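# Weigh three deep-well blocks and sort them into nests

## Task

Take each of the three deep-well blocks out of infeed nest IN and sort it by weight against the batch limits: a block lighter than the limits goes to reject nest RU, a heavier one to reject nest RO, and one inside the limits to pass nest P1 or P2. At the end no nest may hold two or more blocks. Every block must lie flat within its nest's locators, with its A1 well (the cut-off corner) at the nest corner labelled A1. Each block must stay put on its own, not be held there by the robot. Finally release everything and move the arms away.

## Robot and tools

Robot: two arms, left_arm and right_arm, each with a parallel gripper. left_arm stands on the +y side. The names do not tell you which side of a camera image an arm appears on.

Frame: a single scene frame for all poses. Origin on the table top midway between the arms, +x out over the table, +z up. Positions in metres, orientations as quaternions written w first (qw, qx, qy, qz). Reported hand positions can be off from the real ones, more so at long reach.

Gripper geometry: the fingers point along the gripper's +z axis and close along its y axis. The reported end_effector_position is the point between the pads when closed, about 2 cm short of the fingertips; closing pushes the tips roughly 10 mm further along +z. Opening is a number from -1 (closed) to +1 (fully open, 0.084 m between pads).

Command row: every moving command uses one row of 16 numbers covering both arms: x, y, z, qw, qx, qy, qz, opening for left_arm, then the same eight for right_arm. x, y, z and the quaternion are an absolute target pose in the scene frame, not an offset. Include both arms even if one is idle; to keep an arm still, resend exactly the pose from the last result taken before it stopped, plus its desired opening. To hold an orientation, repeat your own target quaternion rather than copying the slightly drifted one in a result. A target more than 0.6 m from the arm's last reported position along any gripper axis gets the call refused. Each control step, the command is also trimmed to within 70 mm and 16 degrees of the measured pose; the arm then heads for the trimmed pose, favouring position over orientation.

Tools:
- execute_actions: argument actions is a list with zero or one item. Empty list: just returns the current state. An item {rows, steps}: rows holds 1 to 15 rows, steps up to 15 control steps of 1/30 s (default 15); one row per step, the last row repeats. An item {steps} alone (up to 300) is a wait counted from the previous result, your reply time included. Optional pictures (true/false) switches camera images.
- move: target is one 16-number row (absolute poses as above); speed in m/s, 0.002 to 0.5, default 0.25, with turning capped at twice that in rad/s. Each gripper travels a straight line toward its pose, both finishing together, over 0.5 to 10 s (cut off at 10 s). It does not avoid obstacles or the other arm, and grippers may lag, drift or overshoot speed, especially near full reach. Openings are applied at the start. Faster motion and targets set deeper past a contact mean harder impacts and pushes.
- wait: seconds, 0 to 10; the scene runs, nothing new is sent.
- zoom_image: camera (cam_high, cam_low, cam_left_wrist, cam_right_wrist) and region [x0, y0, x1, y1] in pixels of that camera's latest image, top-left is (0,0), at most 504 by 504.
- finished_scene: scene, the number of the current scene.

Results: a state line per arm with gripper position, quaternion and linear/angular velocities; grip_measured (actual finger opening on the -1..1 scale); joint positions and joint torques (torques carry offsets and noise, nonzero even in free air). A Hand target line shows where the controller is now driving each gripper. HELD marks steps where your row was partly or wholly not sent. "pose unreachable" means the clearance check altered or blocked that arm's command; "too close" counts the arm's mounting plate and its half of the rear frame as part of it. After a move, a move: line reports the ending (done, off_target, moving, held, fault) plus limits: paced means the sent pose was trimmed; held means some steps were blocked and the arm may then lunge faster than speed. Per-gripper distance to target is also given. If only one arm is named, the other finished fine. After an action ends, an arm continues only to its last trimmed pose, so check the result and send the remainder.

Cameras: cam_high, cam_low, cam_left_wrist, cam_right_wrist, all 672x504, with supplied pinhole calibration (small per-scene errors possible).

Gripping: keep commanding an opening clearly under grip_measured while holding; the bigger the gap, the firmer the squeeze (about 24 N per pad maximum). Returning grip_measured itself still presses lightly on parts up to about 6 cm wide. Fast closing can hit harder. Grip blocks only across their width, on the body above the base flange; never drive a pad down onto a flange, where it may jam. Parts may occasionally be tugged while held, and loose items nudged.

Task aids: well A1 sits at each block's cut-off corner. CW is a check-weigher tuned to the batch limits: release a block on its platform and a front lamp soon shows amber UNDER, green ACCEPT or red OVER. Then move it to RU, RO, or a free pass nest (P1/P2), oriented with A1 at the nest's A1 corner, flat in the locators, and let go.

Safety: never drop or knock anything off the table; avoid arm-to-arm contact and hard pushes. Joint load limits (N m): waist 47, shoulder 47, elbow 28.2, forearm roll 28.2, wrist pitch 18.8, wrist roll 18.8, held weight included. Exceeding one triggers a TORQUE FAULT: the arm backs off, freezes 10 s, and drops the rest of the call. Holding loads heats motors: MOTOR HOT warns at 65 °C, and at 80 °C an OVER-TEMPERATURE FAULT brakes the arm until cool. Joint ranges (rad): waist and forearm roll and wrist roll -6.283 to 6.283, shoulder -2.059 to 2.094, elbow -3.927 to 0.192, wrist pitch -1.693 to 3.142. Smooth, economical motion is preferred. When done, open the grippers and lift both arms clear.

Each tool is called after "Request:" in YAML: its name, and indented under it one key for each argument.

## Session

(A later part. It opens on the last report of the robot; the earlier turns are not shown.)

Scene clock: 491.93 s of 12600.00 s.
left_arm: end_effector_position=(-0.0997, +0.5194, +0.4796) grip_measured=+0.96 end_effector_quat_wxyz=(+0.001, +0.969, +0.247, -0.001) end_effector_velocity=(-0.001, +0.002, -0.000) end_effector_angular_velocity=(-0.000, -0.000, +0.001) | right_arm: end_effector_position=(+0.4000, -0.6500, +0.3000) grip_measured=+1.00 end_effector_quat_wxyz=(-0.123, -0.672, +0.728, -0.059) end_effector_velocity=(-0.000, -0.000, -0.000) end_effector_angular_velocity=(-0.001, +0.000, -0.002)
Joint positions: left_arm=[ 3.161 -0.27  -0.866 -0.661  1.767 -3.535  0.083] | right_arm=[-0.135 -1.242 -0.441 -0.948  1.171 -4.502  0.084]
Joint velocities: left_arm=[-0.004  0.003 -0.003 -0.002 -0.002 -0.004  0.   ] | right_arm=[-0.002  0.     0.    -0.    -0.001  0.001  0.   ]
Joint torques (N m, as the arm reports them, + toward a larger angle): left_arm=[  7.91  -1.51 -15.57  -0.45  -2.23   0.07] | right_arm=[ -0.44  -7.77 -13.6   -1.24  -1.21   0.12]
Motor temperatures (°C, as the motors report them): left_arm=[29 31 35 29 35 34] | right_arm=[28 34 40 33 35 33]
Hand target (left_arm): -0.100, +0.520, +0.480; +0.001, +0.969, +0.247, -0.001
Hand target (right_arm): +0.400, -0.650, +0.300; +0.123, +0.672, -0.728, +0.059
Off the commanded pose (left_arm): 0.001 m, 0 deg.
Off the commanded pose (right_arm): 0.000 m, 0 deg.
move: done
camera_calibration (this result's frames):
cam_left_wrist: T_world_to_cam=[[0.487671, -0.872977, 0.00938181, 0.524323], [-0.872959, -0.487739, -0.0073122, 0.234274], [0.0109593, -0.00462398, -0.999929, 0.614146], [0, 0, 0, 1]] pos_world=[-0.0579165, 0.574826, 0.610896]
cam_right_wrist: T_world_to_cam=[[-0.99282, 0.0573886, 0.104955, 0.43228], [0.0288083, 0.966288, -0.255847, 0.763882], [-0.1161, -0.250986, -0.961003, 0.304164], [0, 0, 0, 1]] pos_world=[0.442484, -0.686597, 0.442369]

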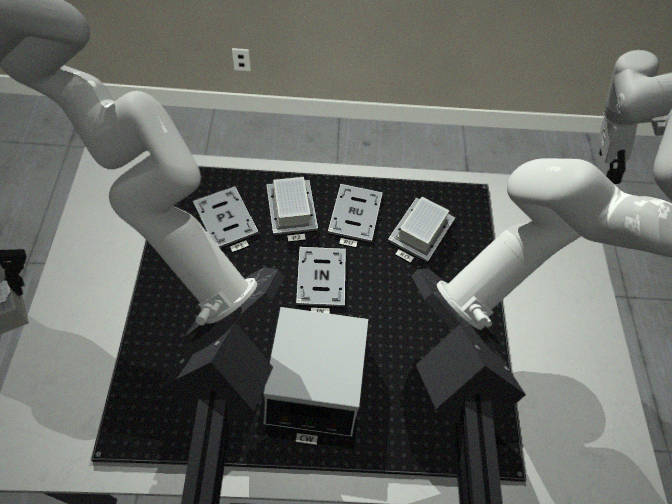

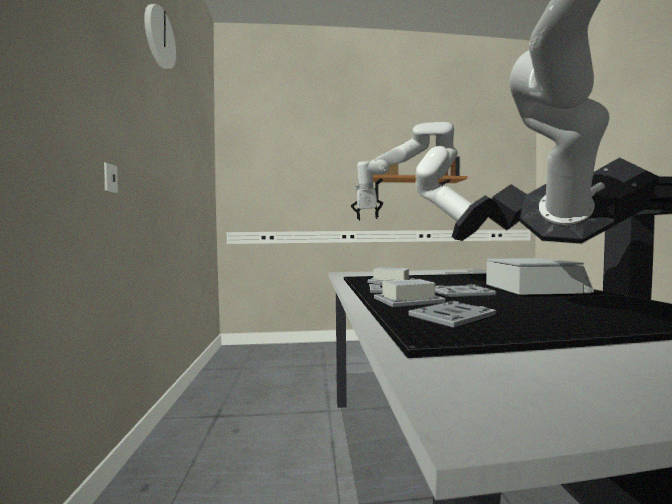

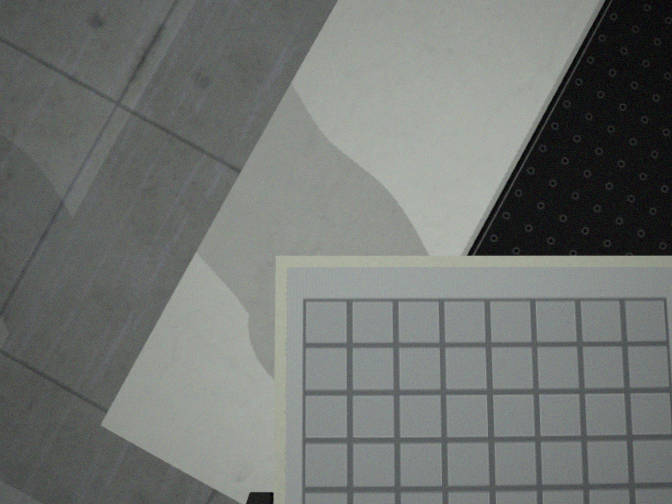

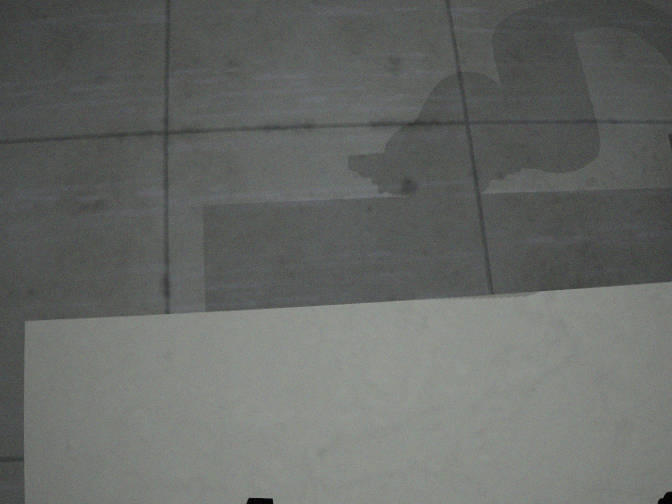

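Request:
move:
  target: [0.0,0.60,0.25,0,0.969,0.247,0,-1,0.4,-0.65,0.3,0.123,0.672,-0.728,0.059,1]
  speed: 0.08

Request:
move:
  target: [0.2,0.60,0.12,0,0.969,0.247,0,-1,0.4,-0.65,0.3,0.123,0.672,-0.728,0.059,1]
  speed: 0.07

Scene clock: 505.90 s of 12600.00 s.
left_arm: end_effector_position=(+0.0002, +0.5993, +0.2503) grip_measured=+0.96 end_effector_quat_wxyz=(+0.000, +0.969, +0.246, -0.001) end_effector_velocity=(-0.001, +0.001, -0.001) end_effector_angular_velocity=(+0.001, +0.004, +0.001) | right_arm: end_effector_position=(+0.4000, -0.6500, +0.3000) grip_measured=+1.00 end_effector_quat_wxyz=(-0.123, -0.672, +0.728, -0.059) end_effector_velocity=(+0.000, +0.000, +0.000) end_effector_angular_velocity=(+0.000, -0.002, -0.001)
Joint positions: left_arm=[ 2.286 -0.657 -0.376 -1.032  1.117 -3.966  0.083] | right_arm=[-0.135 -1.242 -0.441 -0.948  1.171 -4.502  0.084]
Joint velocities: left_arm=[-0.007  0.003 -0.    -0.004 -0.012 -0.001 -0.   ] | right_arm=[ 0.    -0.    -0.     0.    -0.002  0.002 -0.   ]
Joint torques (N m, as the arm reports them, + toward a larger angle): left_arm=[  5.23 -10.88 -12.62  -0.6   -2.32   0.05] | right_arm=[ -0.64  -8.18 -14.04  -0.65  -0.96  -0.05]
Motor temperatures (°C, as the motors report them): left_arm=[29 31 36 29 35 34] | right_arm=[28 34 40 33 35 33]
Hand target (left_arm): +0.000, +0.599, +0.250; +0.001, +0.969, +0.246, -0.001
Hand target (right_arm): +0.400, -0.650, +0.300; +0.123, +0.672, -0.728, +0.059
Off the commanded pose (left_arm): 0.001 m, 0 deg.
Off the commanded pose (right_arm): 0.000 m, 0 deg.
After step 90, 7.20 s passed at rest.
move: done
camera_calibration (this result's frames):
cam_left_wrist: T_world_to_cam=[[0.486205, -0.873804, 0.00847322, 0.548193], [-0.873788, -0.486261, -0.00675684, 0.357752], [0.0100243, -0.00411859, -0.999941, 0.383867], [0, 0, 0, 1]] pos_world=[0.0422177, 0.654555, 0.381617]
cam_right_wrist: T_world_to_cam=[[-0.99282, 0.0573887, 0.104955, 0.432281], [0.0288085, 0.966288, -0.255846, 0.763882], [-0.1161, -0.250986, -0.961003, 0.304164], [0, 0, 0, 1]] pos_world=[0.442484, -0.686597, 0.442369]

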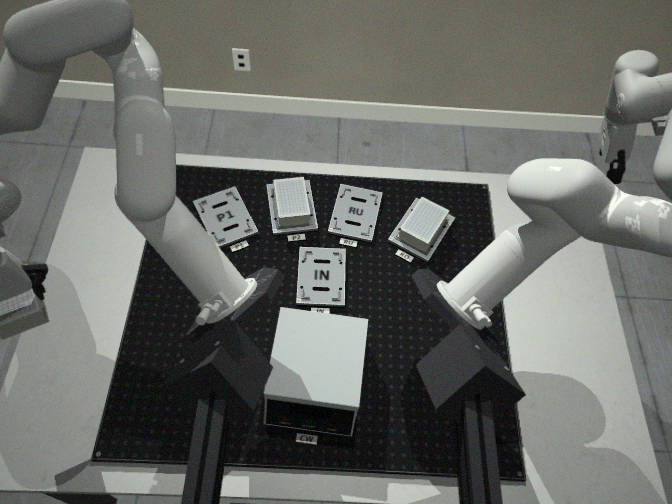

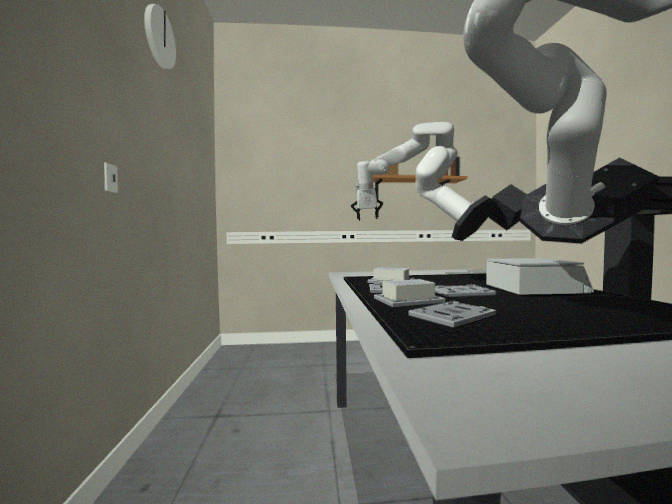

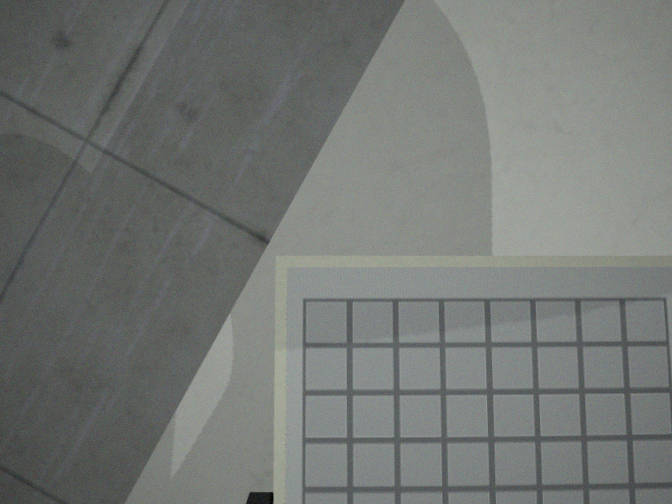

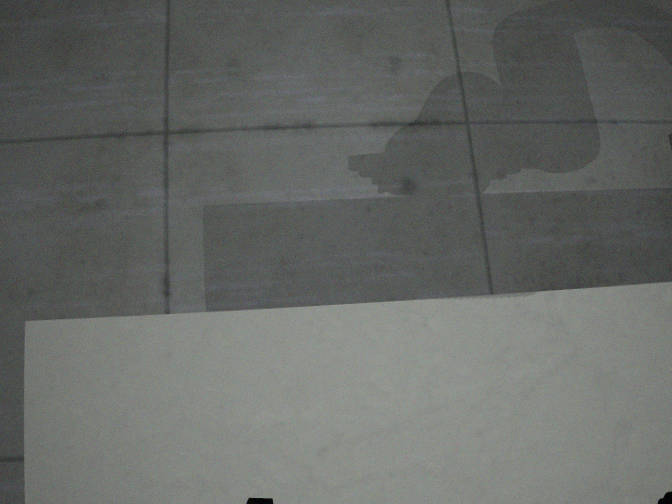

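Scene clock: 509.77 s of 12600.00 s.
left_arm: end_effector_position=(+0.1998, +0.5997, +0.1205) grip_measured=+0.96 end_effector_quat_wxyz=(-0.001, +0.969, +0.246, -0.001) end_effector_velocity=(+0.001, +0.000, -0.002) end_effector_angular_velocity=(+0.002, +0.002, +0.000) | right_arm: end_effector_position=(+0.4000, -0.6500, +0.3000) grip_measured=+1.00 end_effector_quat_wxyz=(-0.123, -0.672, +0.728, -0.059) end_effector_velocity=(-0.001, -0.000, -0.000) end_effector_angular_velocity=(+0.000, +0.002, -0.004)
Joint positions: left_arm=[ 1.122 -0.684 -0.294 -1.113  0.197 -4.636  0.083] | right_arm=[-0.135 -1.242 -0.441 -0.948  1.171 -4.502  0.084]
Joint velocities: left_arm=[-0.01   0.009 -0.005 -0.006 -0.011  0.001  0.   ] | right_arm=[-0.001 -0.     0.     0.001  0.001  0.002 -0.   ]
Joint torques (N m, as the arm reports them, + toward a larger angle): left_arm=[  3.54 -23.13  -8.57  -0.39  -2.32   0.08] | right_arm=[ -0.88  -8.49 -13.33  -0.69  -1.44  -0.13]
Motor temperatures (°C, as the motors report them): left_arm=[29 31 35 29 35 34] | right_arm=[28 34 40 33 35 33]
Hand target (left_arm): +0.200, +0.600, +0.120; -0.001, +0.969, +0.246, -0.001
Hand target (right_arm): +0.400, -0.650, +0.300; +0.123, +0.672, -0.728, +0.059
Off the commanded pose (left_arm): 0.001 m, 0 deg.
Off the commanded pose (right_arm): 0.000 m, 0 deg.
move: done
camera_calibration (this result's frames):
cam_left_wrist: T_world_to_cam=[[0.485014, -0.874481, 0.0067074, 0.453489], [-0.874448, -0.485056, -0.00785038, 0.53108], [0.0101185, -0.00205773, -0.999947, 0.250835], [0, 0, 0, 1]] pos_world=[0.241915, 0.654687, 0.251949]
cam_right_wrist: T_world_to_cam=[[-0.99282, 0.0573887, 0.104955, 0.432281], [0.0288085, 0.966288, -0.255847, 0.763882], [-0.1161, -0.250986, -0.961003, 0.304164], [0, 0, 0, 1]] pos_world=[0.442484, -0.686597, 0.442369]

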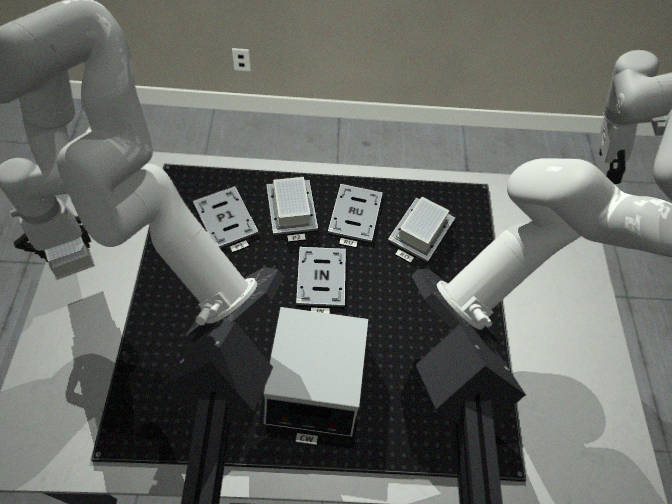

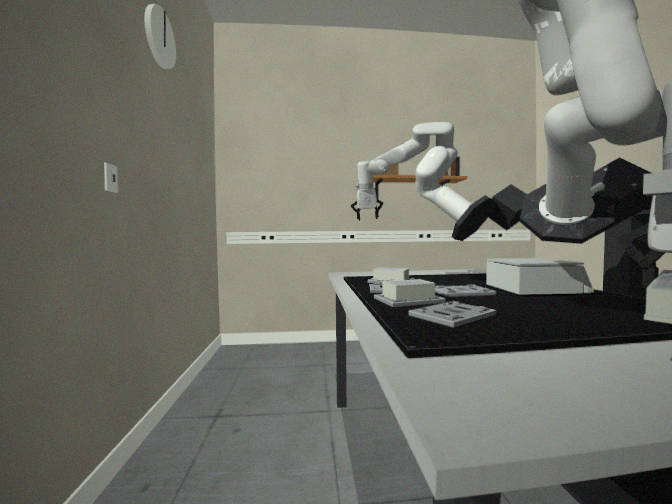

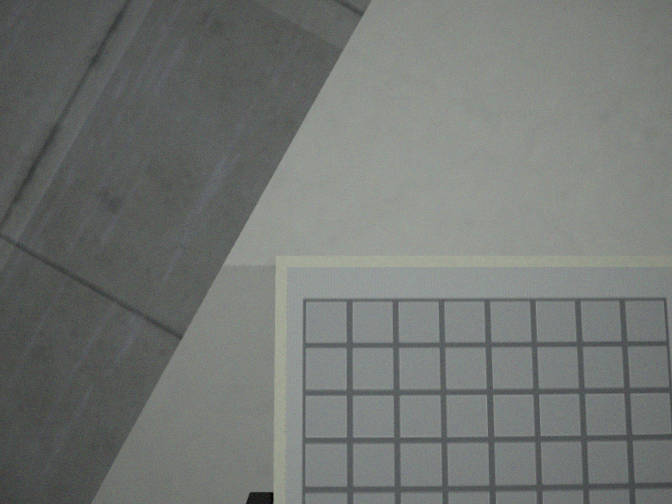

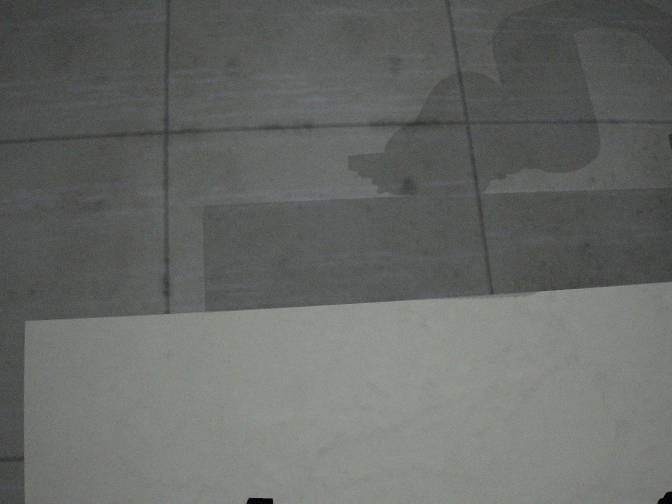

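Request:
move:
  target: [0.36,0.45,0.12,0,0.969,0.247,0,-1,0.4,-0.65,0.3,0.123,0.672,-0.728,0.059,1]
  speed: 0.04

Scene clock: 531.87 s of 12600.00 s.
left_arm: end_effector_position=(+0.3589, +0.4502, +0.1207) grip_measured=+0.96 end_effector_quat_wxyz=(+0.077, +0.969, +0.232, +0.024) end_effector_velocity=(+0.001, -0.001, -0.000) end_effector_angular_velocity=(-0.006, +0.001, +0.003) | right_arm: end_effector_position=(+0.4000, -0.6500, +0.3000) grip_measured=+1.00 end_effector_quat_wxyz=(-0.123, -0.672, +0.728, -0.059) end_effector_velocity=(+0.001, -0.000, +0.000) end_effector_angular_velocity=(-0.001, -0.003, +0.001)
Joint positions: left_arm=[ 0.685 -0.739 -0.138  0.289  0.022 -6.281  0.083] | right_arm=[-0.135 -1.242 -0.441 -0.948  1.171 -4.502  0.084]
Joint velocities: left_arm=[-0.006  0.005 -0.005 -0.007  0.004 -0.001  0.   ] | right_arm=[ 0.001  0.     0.    -0.002 -0.002  0.001 -0.   ]
Joint torques (N m, as the arm reports them, + toward a larger angle): left_arm=[ -0.16 -19.83  -7.46  -0.21  -2.35   0.05] | right_arm=[ -0.51  -7.23 -13.78  -1.22  -0.83  -0.03]
Motor temperatures (°C, as the motors report them): left_arm=[29 31 35 29 35 34] | right_arm=[28 34 41 33 35 33]
Hand target (left_arm): +0.359, +0.450, +0.121; +0.077, +0.969, +0.232, +0.024
Hand target (right_arm): +0.400, -0.650, +0.300; +0.123, +0.672, -0.728, +0.059
Off the commanded pose (left_arm): 0.001 m, 9 deg.
Off the commanded pose (right_arm): 0.000 m, 0 deg.
joint sent to its limit (left arm) — the command would take joint 6 (wrist roll) past its lower limit, so that joint was sent only as far as its limit.
After step 90, 13.27 s passed at rest.
move: off_target (left_arm)
camera_calibration (this result's frames):
cam_left_wrist: T_world_to_cam=[[0.454172, -0.874743, 0.168973, 0.237164], [-0.885908, -0.463501, -0.0182821, 0.593362], [0.0943112, -0.141391, -0.985451, 0.279791], [0, 0, 0, 1]] pos_world=[0.391563, 0.522041, 0.246494]
cam_right_wrist: T_world_to_cam=[[-0.99282, 0.0573887, 0.104955, 0.432281], [0.0288084, 0.966288, -0.255847, 0.763882], [-0.1161, -0.250986, -0.961003, 0.304164], [0, 0, 0, 1]] pos_world=[0.442484, -0.686597, 0.442369]

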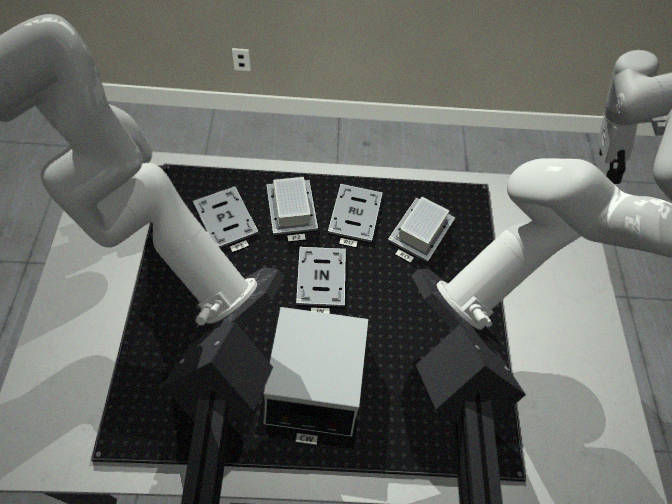

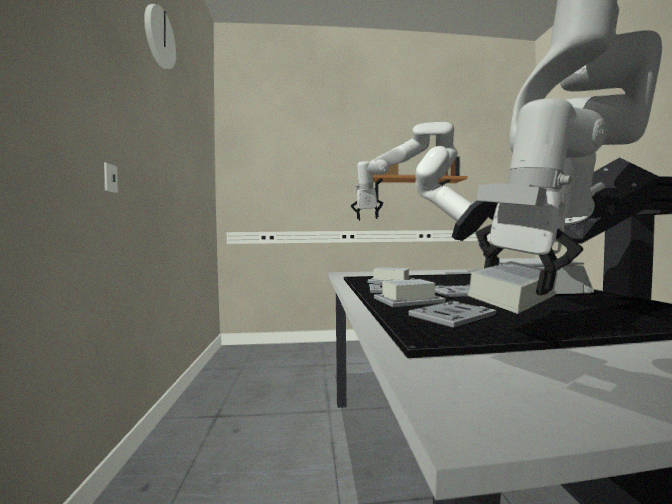

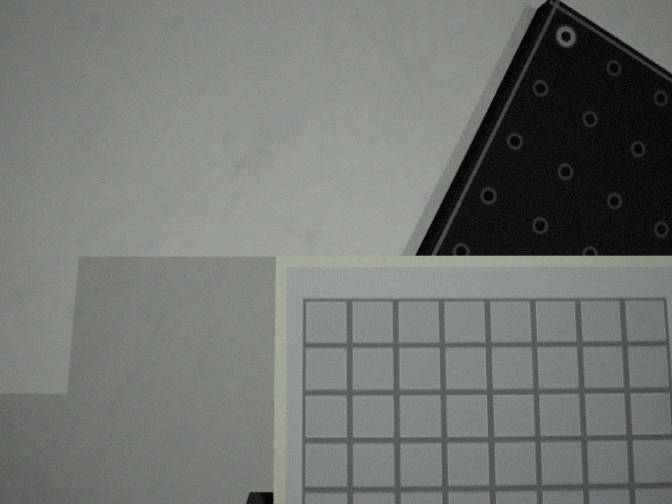

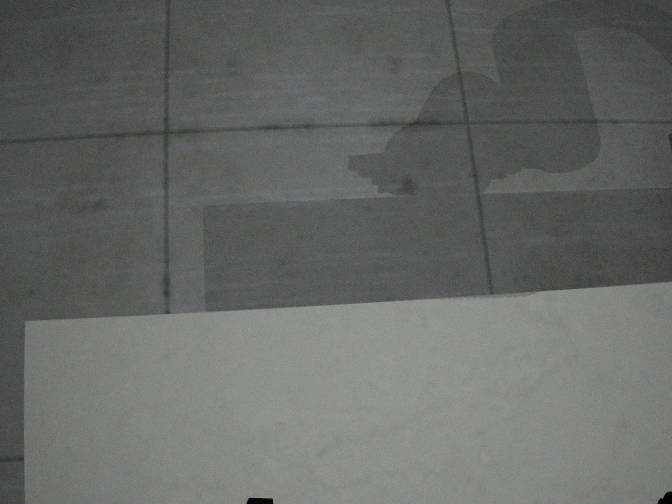

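Request:
move:
  target: [0.40,0.30,0.16,0,0.697,-0.717,0,-1,0.4,-0.65,0.3,0.123,0.672,-0.728,0.059,1]
  speed: 0.2

Request:
move:
  target: [0.36,0.08,0.175,0,-0.370,-0.929,0,-1,0.4,-0.65,0.3,0.123,0.672,-0.728,0.059,1]
  speed: 0.25

Request:
move:
  target: [0.25,0.0,0.178,0,1,0.0075,0,-1,0.4,-0.65,0.3,0.123,0.672,-0.728,0.059,1]
  speed: 0.25

Scene clock: 555.90 s of 12600.00 s.
left_arm: end_effector_position=(+0.3997, +0.3009, +0.1603) grip_measured=+0.96 end_effector_quat_wxyz=(-0.001, +0.697, -0.717, -0.001) end_effector_velocity=(+0.000, -0.001, +0.000) end_effector_angular_velocity=(+0.000, +0.001, -0.011) | right_arm: end_effector_position=(+0.4000, -0.6500, +0.3000) grip_measured=+1.00 end_effector_quat_wxyz=(-0.123, -0.672, +0.728, -0.059) end_effector_velocity=(+0.000, +0.000, -0.000) end_effector_angular_velocity=(+0.000, -0.001, -0.001)
Joint positions: left_arm=[-0.038 -0.608 -0.271  1.299  0.716 -5.7    0.083] | right_arm=[-0.135 -1.242 -0.441 -0.948  1.171 -4.502  0.084]
Joint velocities: left_arm=[-0.006  0.004 -0.002 -0.002  0.004  0.008  0.   ] | right_arm=[-0.     0.     0.     0.    -0.001  0.001 -0.   ]
Joint torques (N m, as the arm reports them, + toward a larger angle): left_arm=[ -3.42 -16.17  -8.36  -0.53  -2.44   0.12] | right_arm=[ -0.57  -7.55 -13.85  -0.89  -1.17   0.1 ]
Motor temperatures (°C, as the motors report them): left_arm=[29 31 34 29 35 34] | right_arm=[28 34 41 33 35 33]
Hand target (left_arm): +0.400, +0.301, +0.160; -0.001, +0.697, -0.717, -0.001
Hand target (right_arm): +0.400, -0.650, +0.300; +0.123, +0.672, -0.728, +0.059
Off the commanded pose (left_arm): 0.001 m, 0 deg.
Off the commanded pose (right_arm): 0.000 m, 0 deg.
After step 90, 15.40 s passed at rest.
move: done
camera_calibration (this result's frames):
cam_left_wrist: T_world_to_cam=[[-0.999814, 0.017881, 0.00723412, 0.419878], [0.0178331, 0.999819, -0.00663644, -0.242373], [-0.00735148, -0.0065062, -0.999952, 0.29626], [0, 0, 0, 1]] pos_world=[0.4263, 0.236749, 0.2916]
cam_right_wrist: T_world_to_cam=[[-0.99282, 0.0573887, 0.104956, 0.43228], [0.0288084, 0.966288, -0.255847, 0.763882], [-0.1161, -0.250986, -0.961003, 0.304164], [0, 0, 0, 1]] pos_world=[0.442484, -0.686597, 0.442369]

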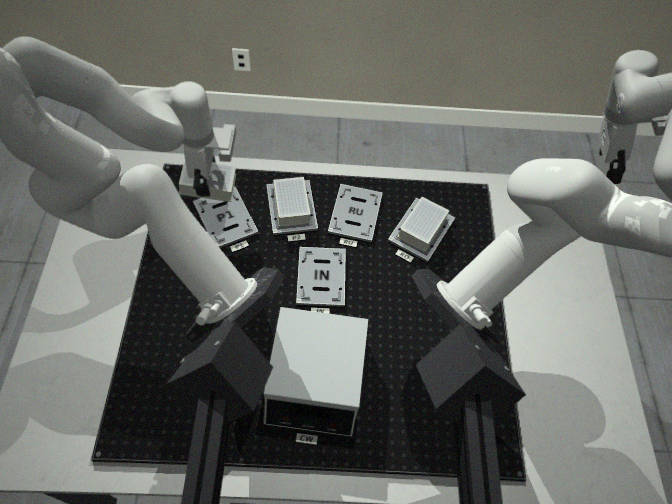

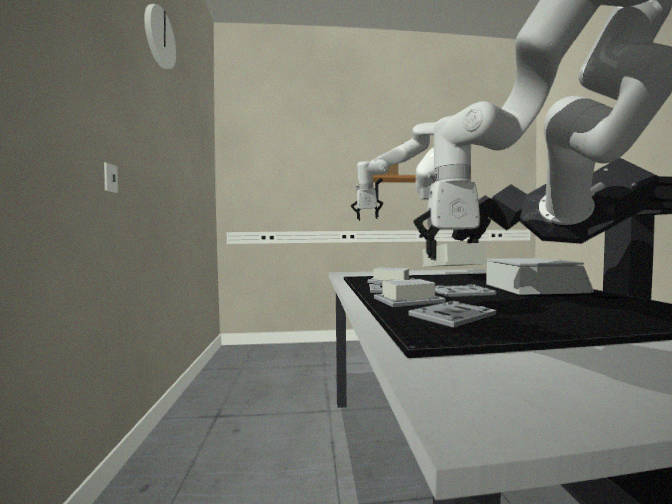

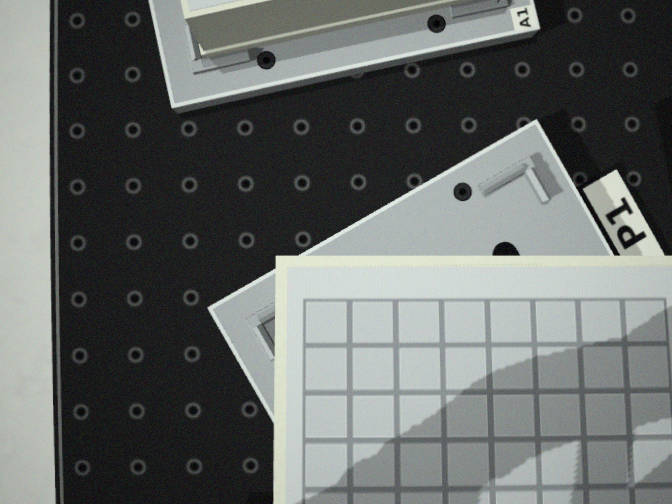

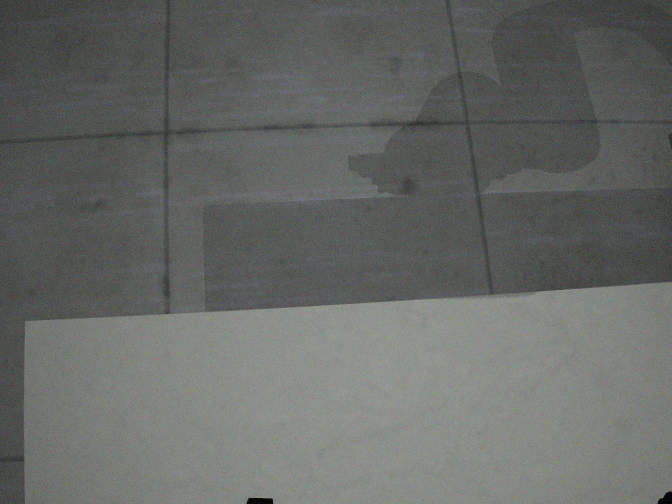

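Scene clock: 561.03 s of 12600.00 s.
left_arm: end_effector_position=(+0.3598, +0.0805, +0.1752) grip_measured=+0.96 end_effector_quat_wxyz=(+0.001, +0.370, +0.929, +0.000) end_effector_velocity=(-0.000, -0.002, +0.001) end_effector_angular_velocity=(-0.001, +0.001, -0.011) | right_arm: end_effector_position=(+0.4000, -0.6500, +0.3000) grip_measured=+1.00 end_effector_quat_wxyz=(-0.123, -0.672, +0.728, -0.059) end_effector_velocity=(+0.001, +0.000, +0.000) end_effector_angular_velocity=(+0.000, -0.002, +0.002)
Joint positions: left_arm=[-0.649  0.128 -0.538  1.291  0.957 -4.123  0.083] | right_arm=[-0.135 -1.242 -0.441 -0.948  1.171 -4.502  0.084]
Joint velocities: left_arm=[-0.004  0.004 -0.003 -0.004  0.     0.01  -0.   ] | right_arm=[ 0.001 -0.     0.    -0.001 -0.002 -0.     0.   ]
Joint torques (N m, as the arm reports them, + toward a larger angle): left_arm=[-12.86 -17.33  -8.26  -0.44  -2.35   0.01] | right_arm=[ -1.1   -7.39 -13.9   -0.77  -1.11  -0.2 ]
Motor temperatures (°C, as the motors report them): left_arm=[29 31 34 29 35 34] | right_arm=[28 34 41 33 35 33]
Hand target (left_arm): +0.360, +0.080, +0.175; +0.001, +0.370, +0.929, +0.000
Hand target (right_arm): +0.400, -0.650, +0.300; +0.123, +0.672, -0.728, +0.059
Off the commanded pose (left_arm): 0.001 m, 0 deg.
Off the commanded pose (right_arm): 0.000 m, 0 deg.
move: done
camera_calibration (this result's frames):
cam_left_wrist: T_world_to_cam=[[0.67965, 0.733476, 0.00942256, -0.278479], [0.733536, -0.679607, -0.00768823, -0.143351], [0.000764502, 0.0121371, -0.999926, 0.305043], [0, 0, 0, 1]] pos_world=[0.294188, 0.103133, 0.306542]
cam_right_wrist: T_world_to_cam=[[-0.99282, 0.0573887, 0.104955, 0.432281], [0.0288084, 0.966288, -0.255847, 0.763882], [-0.1161, -0.250986, -0.961003, 0.304164], [0, 0, 0, 1]] pos_world=[0.442484, -0.686597, 0.442369]

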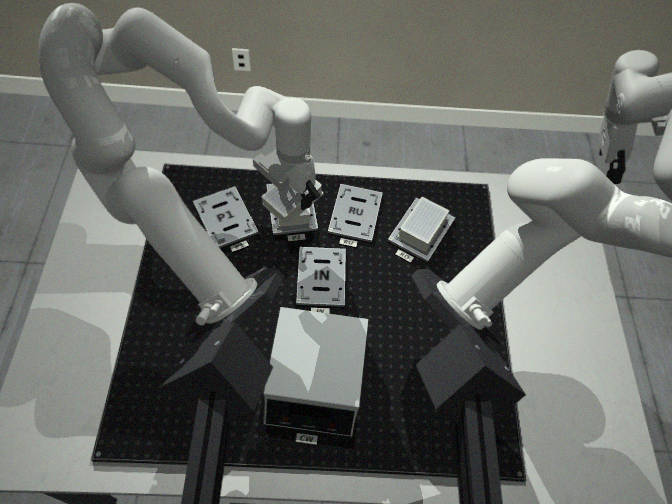

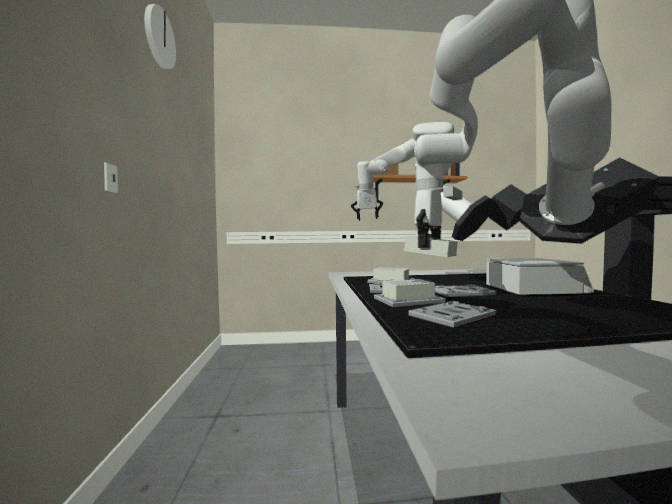

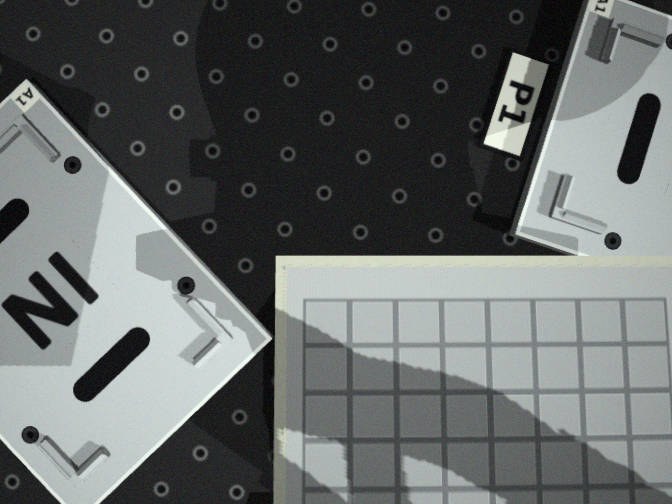

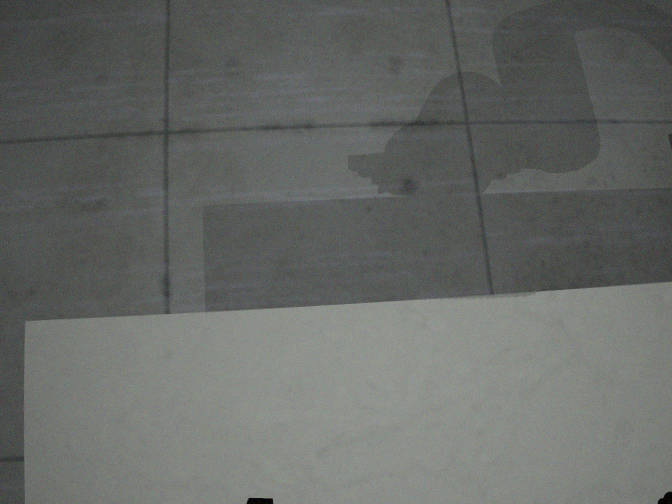

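Scene clock: 566.30 s of 12600.00 s.
left_arm: end_effector_position=(+0.2500, +0.0004, +0.1779) grip_measured=+0.96 end_effector_quat_wxyz=(+0.000, +1.000, +0.008, +0.000) end_effector_velocity=(-0.001, -0.000, +0.000) end_effector_angular_velocity=(+0.001, +0.002, -0.009) | right_arm: end_effector_position=(+0.4000, -0.6500, +0.3000) grip_measured=+1.00 end_effector_quat_wxyz=(-0.123, -0.672, +0.728, -0.059) end_effector_velocity=(+0.000, -0.000, +0.000) end_effector_angular_velocity=(-0.001, -0.000, -0.000)
Joint positions: left_arm=[-0.914  0.475 -0.595  1.246  0.937 -2.117  0.083] | right_arm=[-0.135 -1.242 -0.441 -0.948  1.171 -4.502  0.084]
Joint velocities: left_arm=[-0.001  0.002 -0.001 -0.004  0.     0.01   0.   ] | right_arm=[-0.001 -0.    -0.    -0.    -0.001 -0.    -0.   ]
Joint torques (N m, as the arm reports them, + toward a larger angle): left_arm=[-14.85 -18.83  -8.89  -0.42  -2.13   0.08] | right_arm=[ -0.9   -7.68 -13.38  -1.11  -0.98  -0.05]
Motor temperatures (°C, as the motors report them): left_arm=[29 31 34 29 35 34] | right_arm=[28 34 41 33 35 33]
Hand target (left_arm): +0.250, +0.000, +0.178; +0.000, +1.000, +0.008, +0.000
Hand target (right_arm): +0.400, -0.650, +0.300; +0.123, +0.672, -0.728, +0.059
Off the commanded pose (left_arm): 0.000 m, 0 deg.
Off the commanded pose (right_arm): 0.000 m, 0 deg.
move: done
camera_calibration (this result's frames):
cam_left_wrist: T_world_to_cam=[[0.0255875, -0.999635, 0.00866231, 0.0192316], [-0.999624, -0.0256704, -0.0096009, 0.316144], [0.00981976, -0.00841339, -0.999916, 0.306505], [0, 0, 0, 1]] pos_world=[0.312524, 0.0299189, 0.309348]
cam_right_wrist: T_world_to_cam=[[-0.99282, 0.0573887, 0.104955, 0.432281], [0.0288084, 0.966288, -0.255846, 0.763882], [-0.1161, -0.250986, -0.961003, 0.304164], [0, 0, 0, 1]] pos_world=[0.442484, -0.686597, 0.442369]

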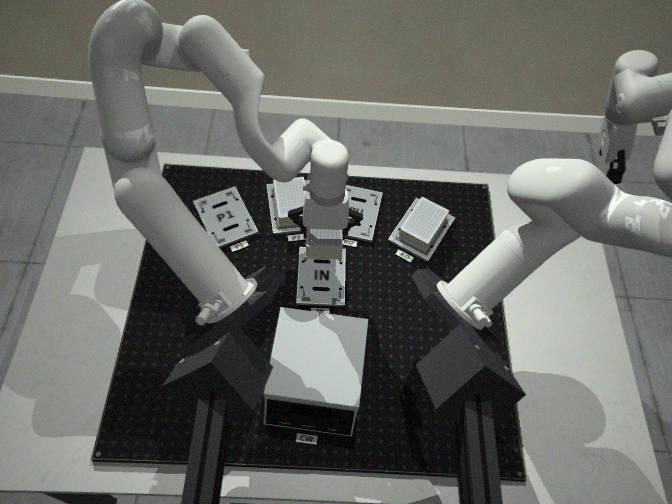

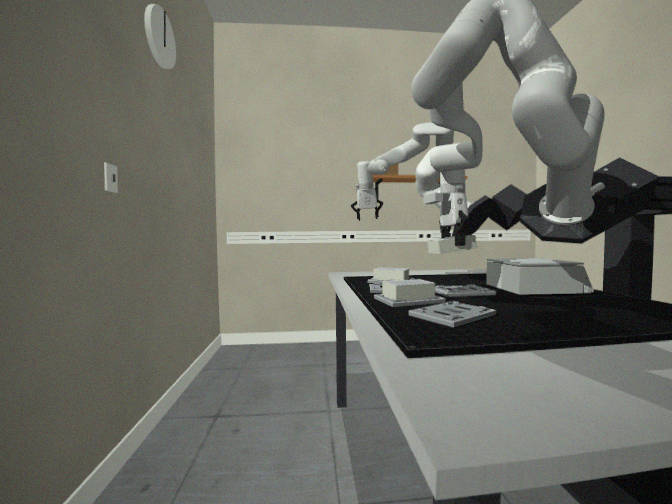

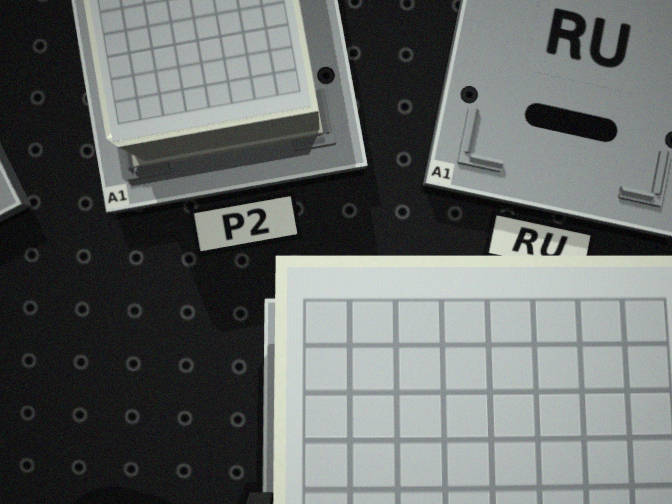

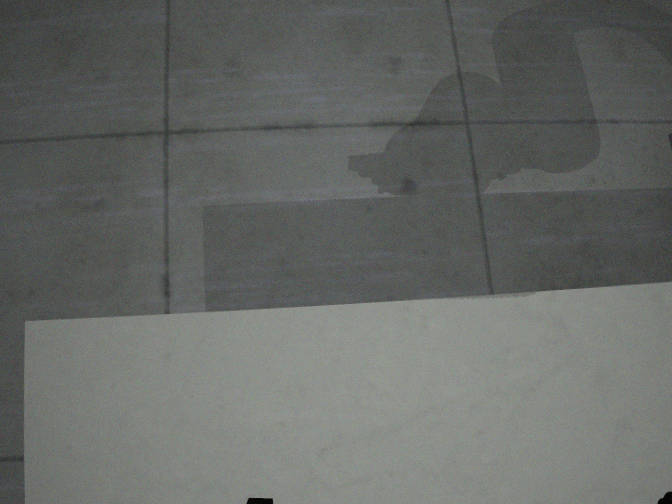

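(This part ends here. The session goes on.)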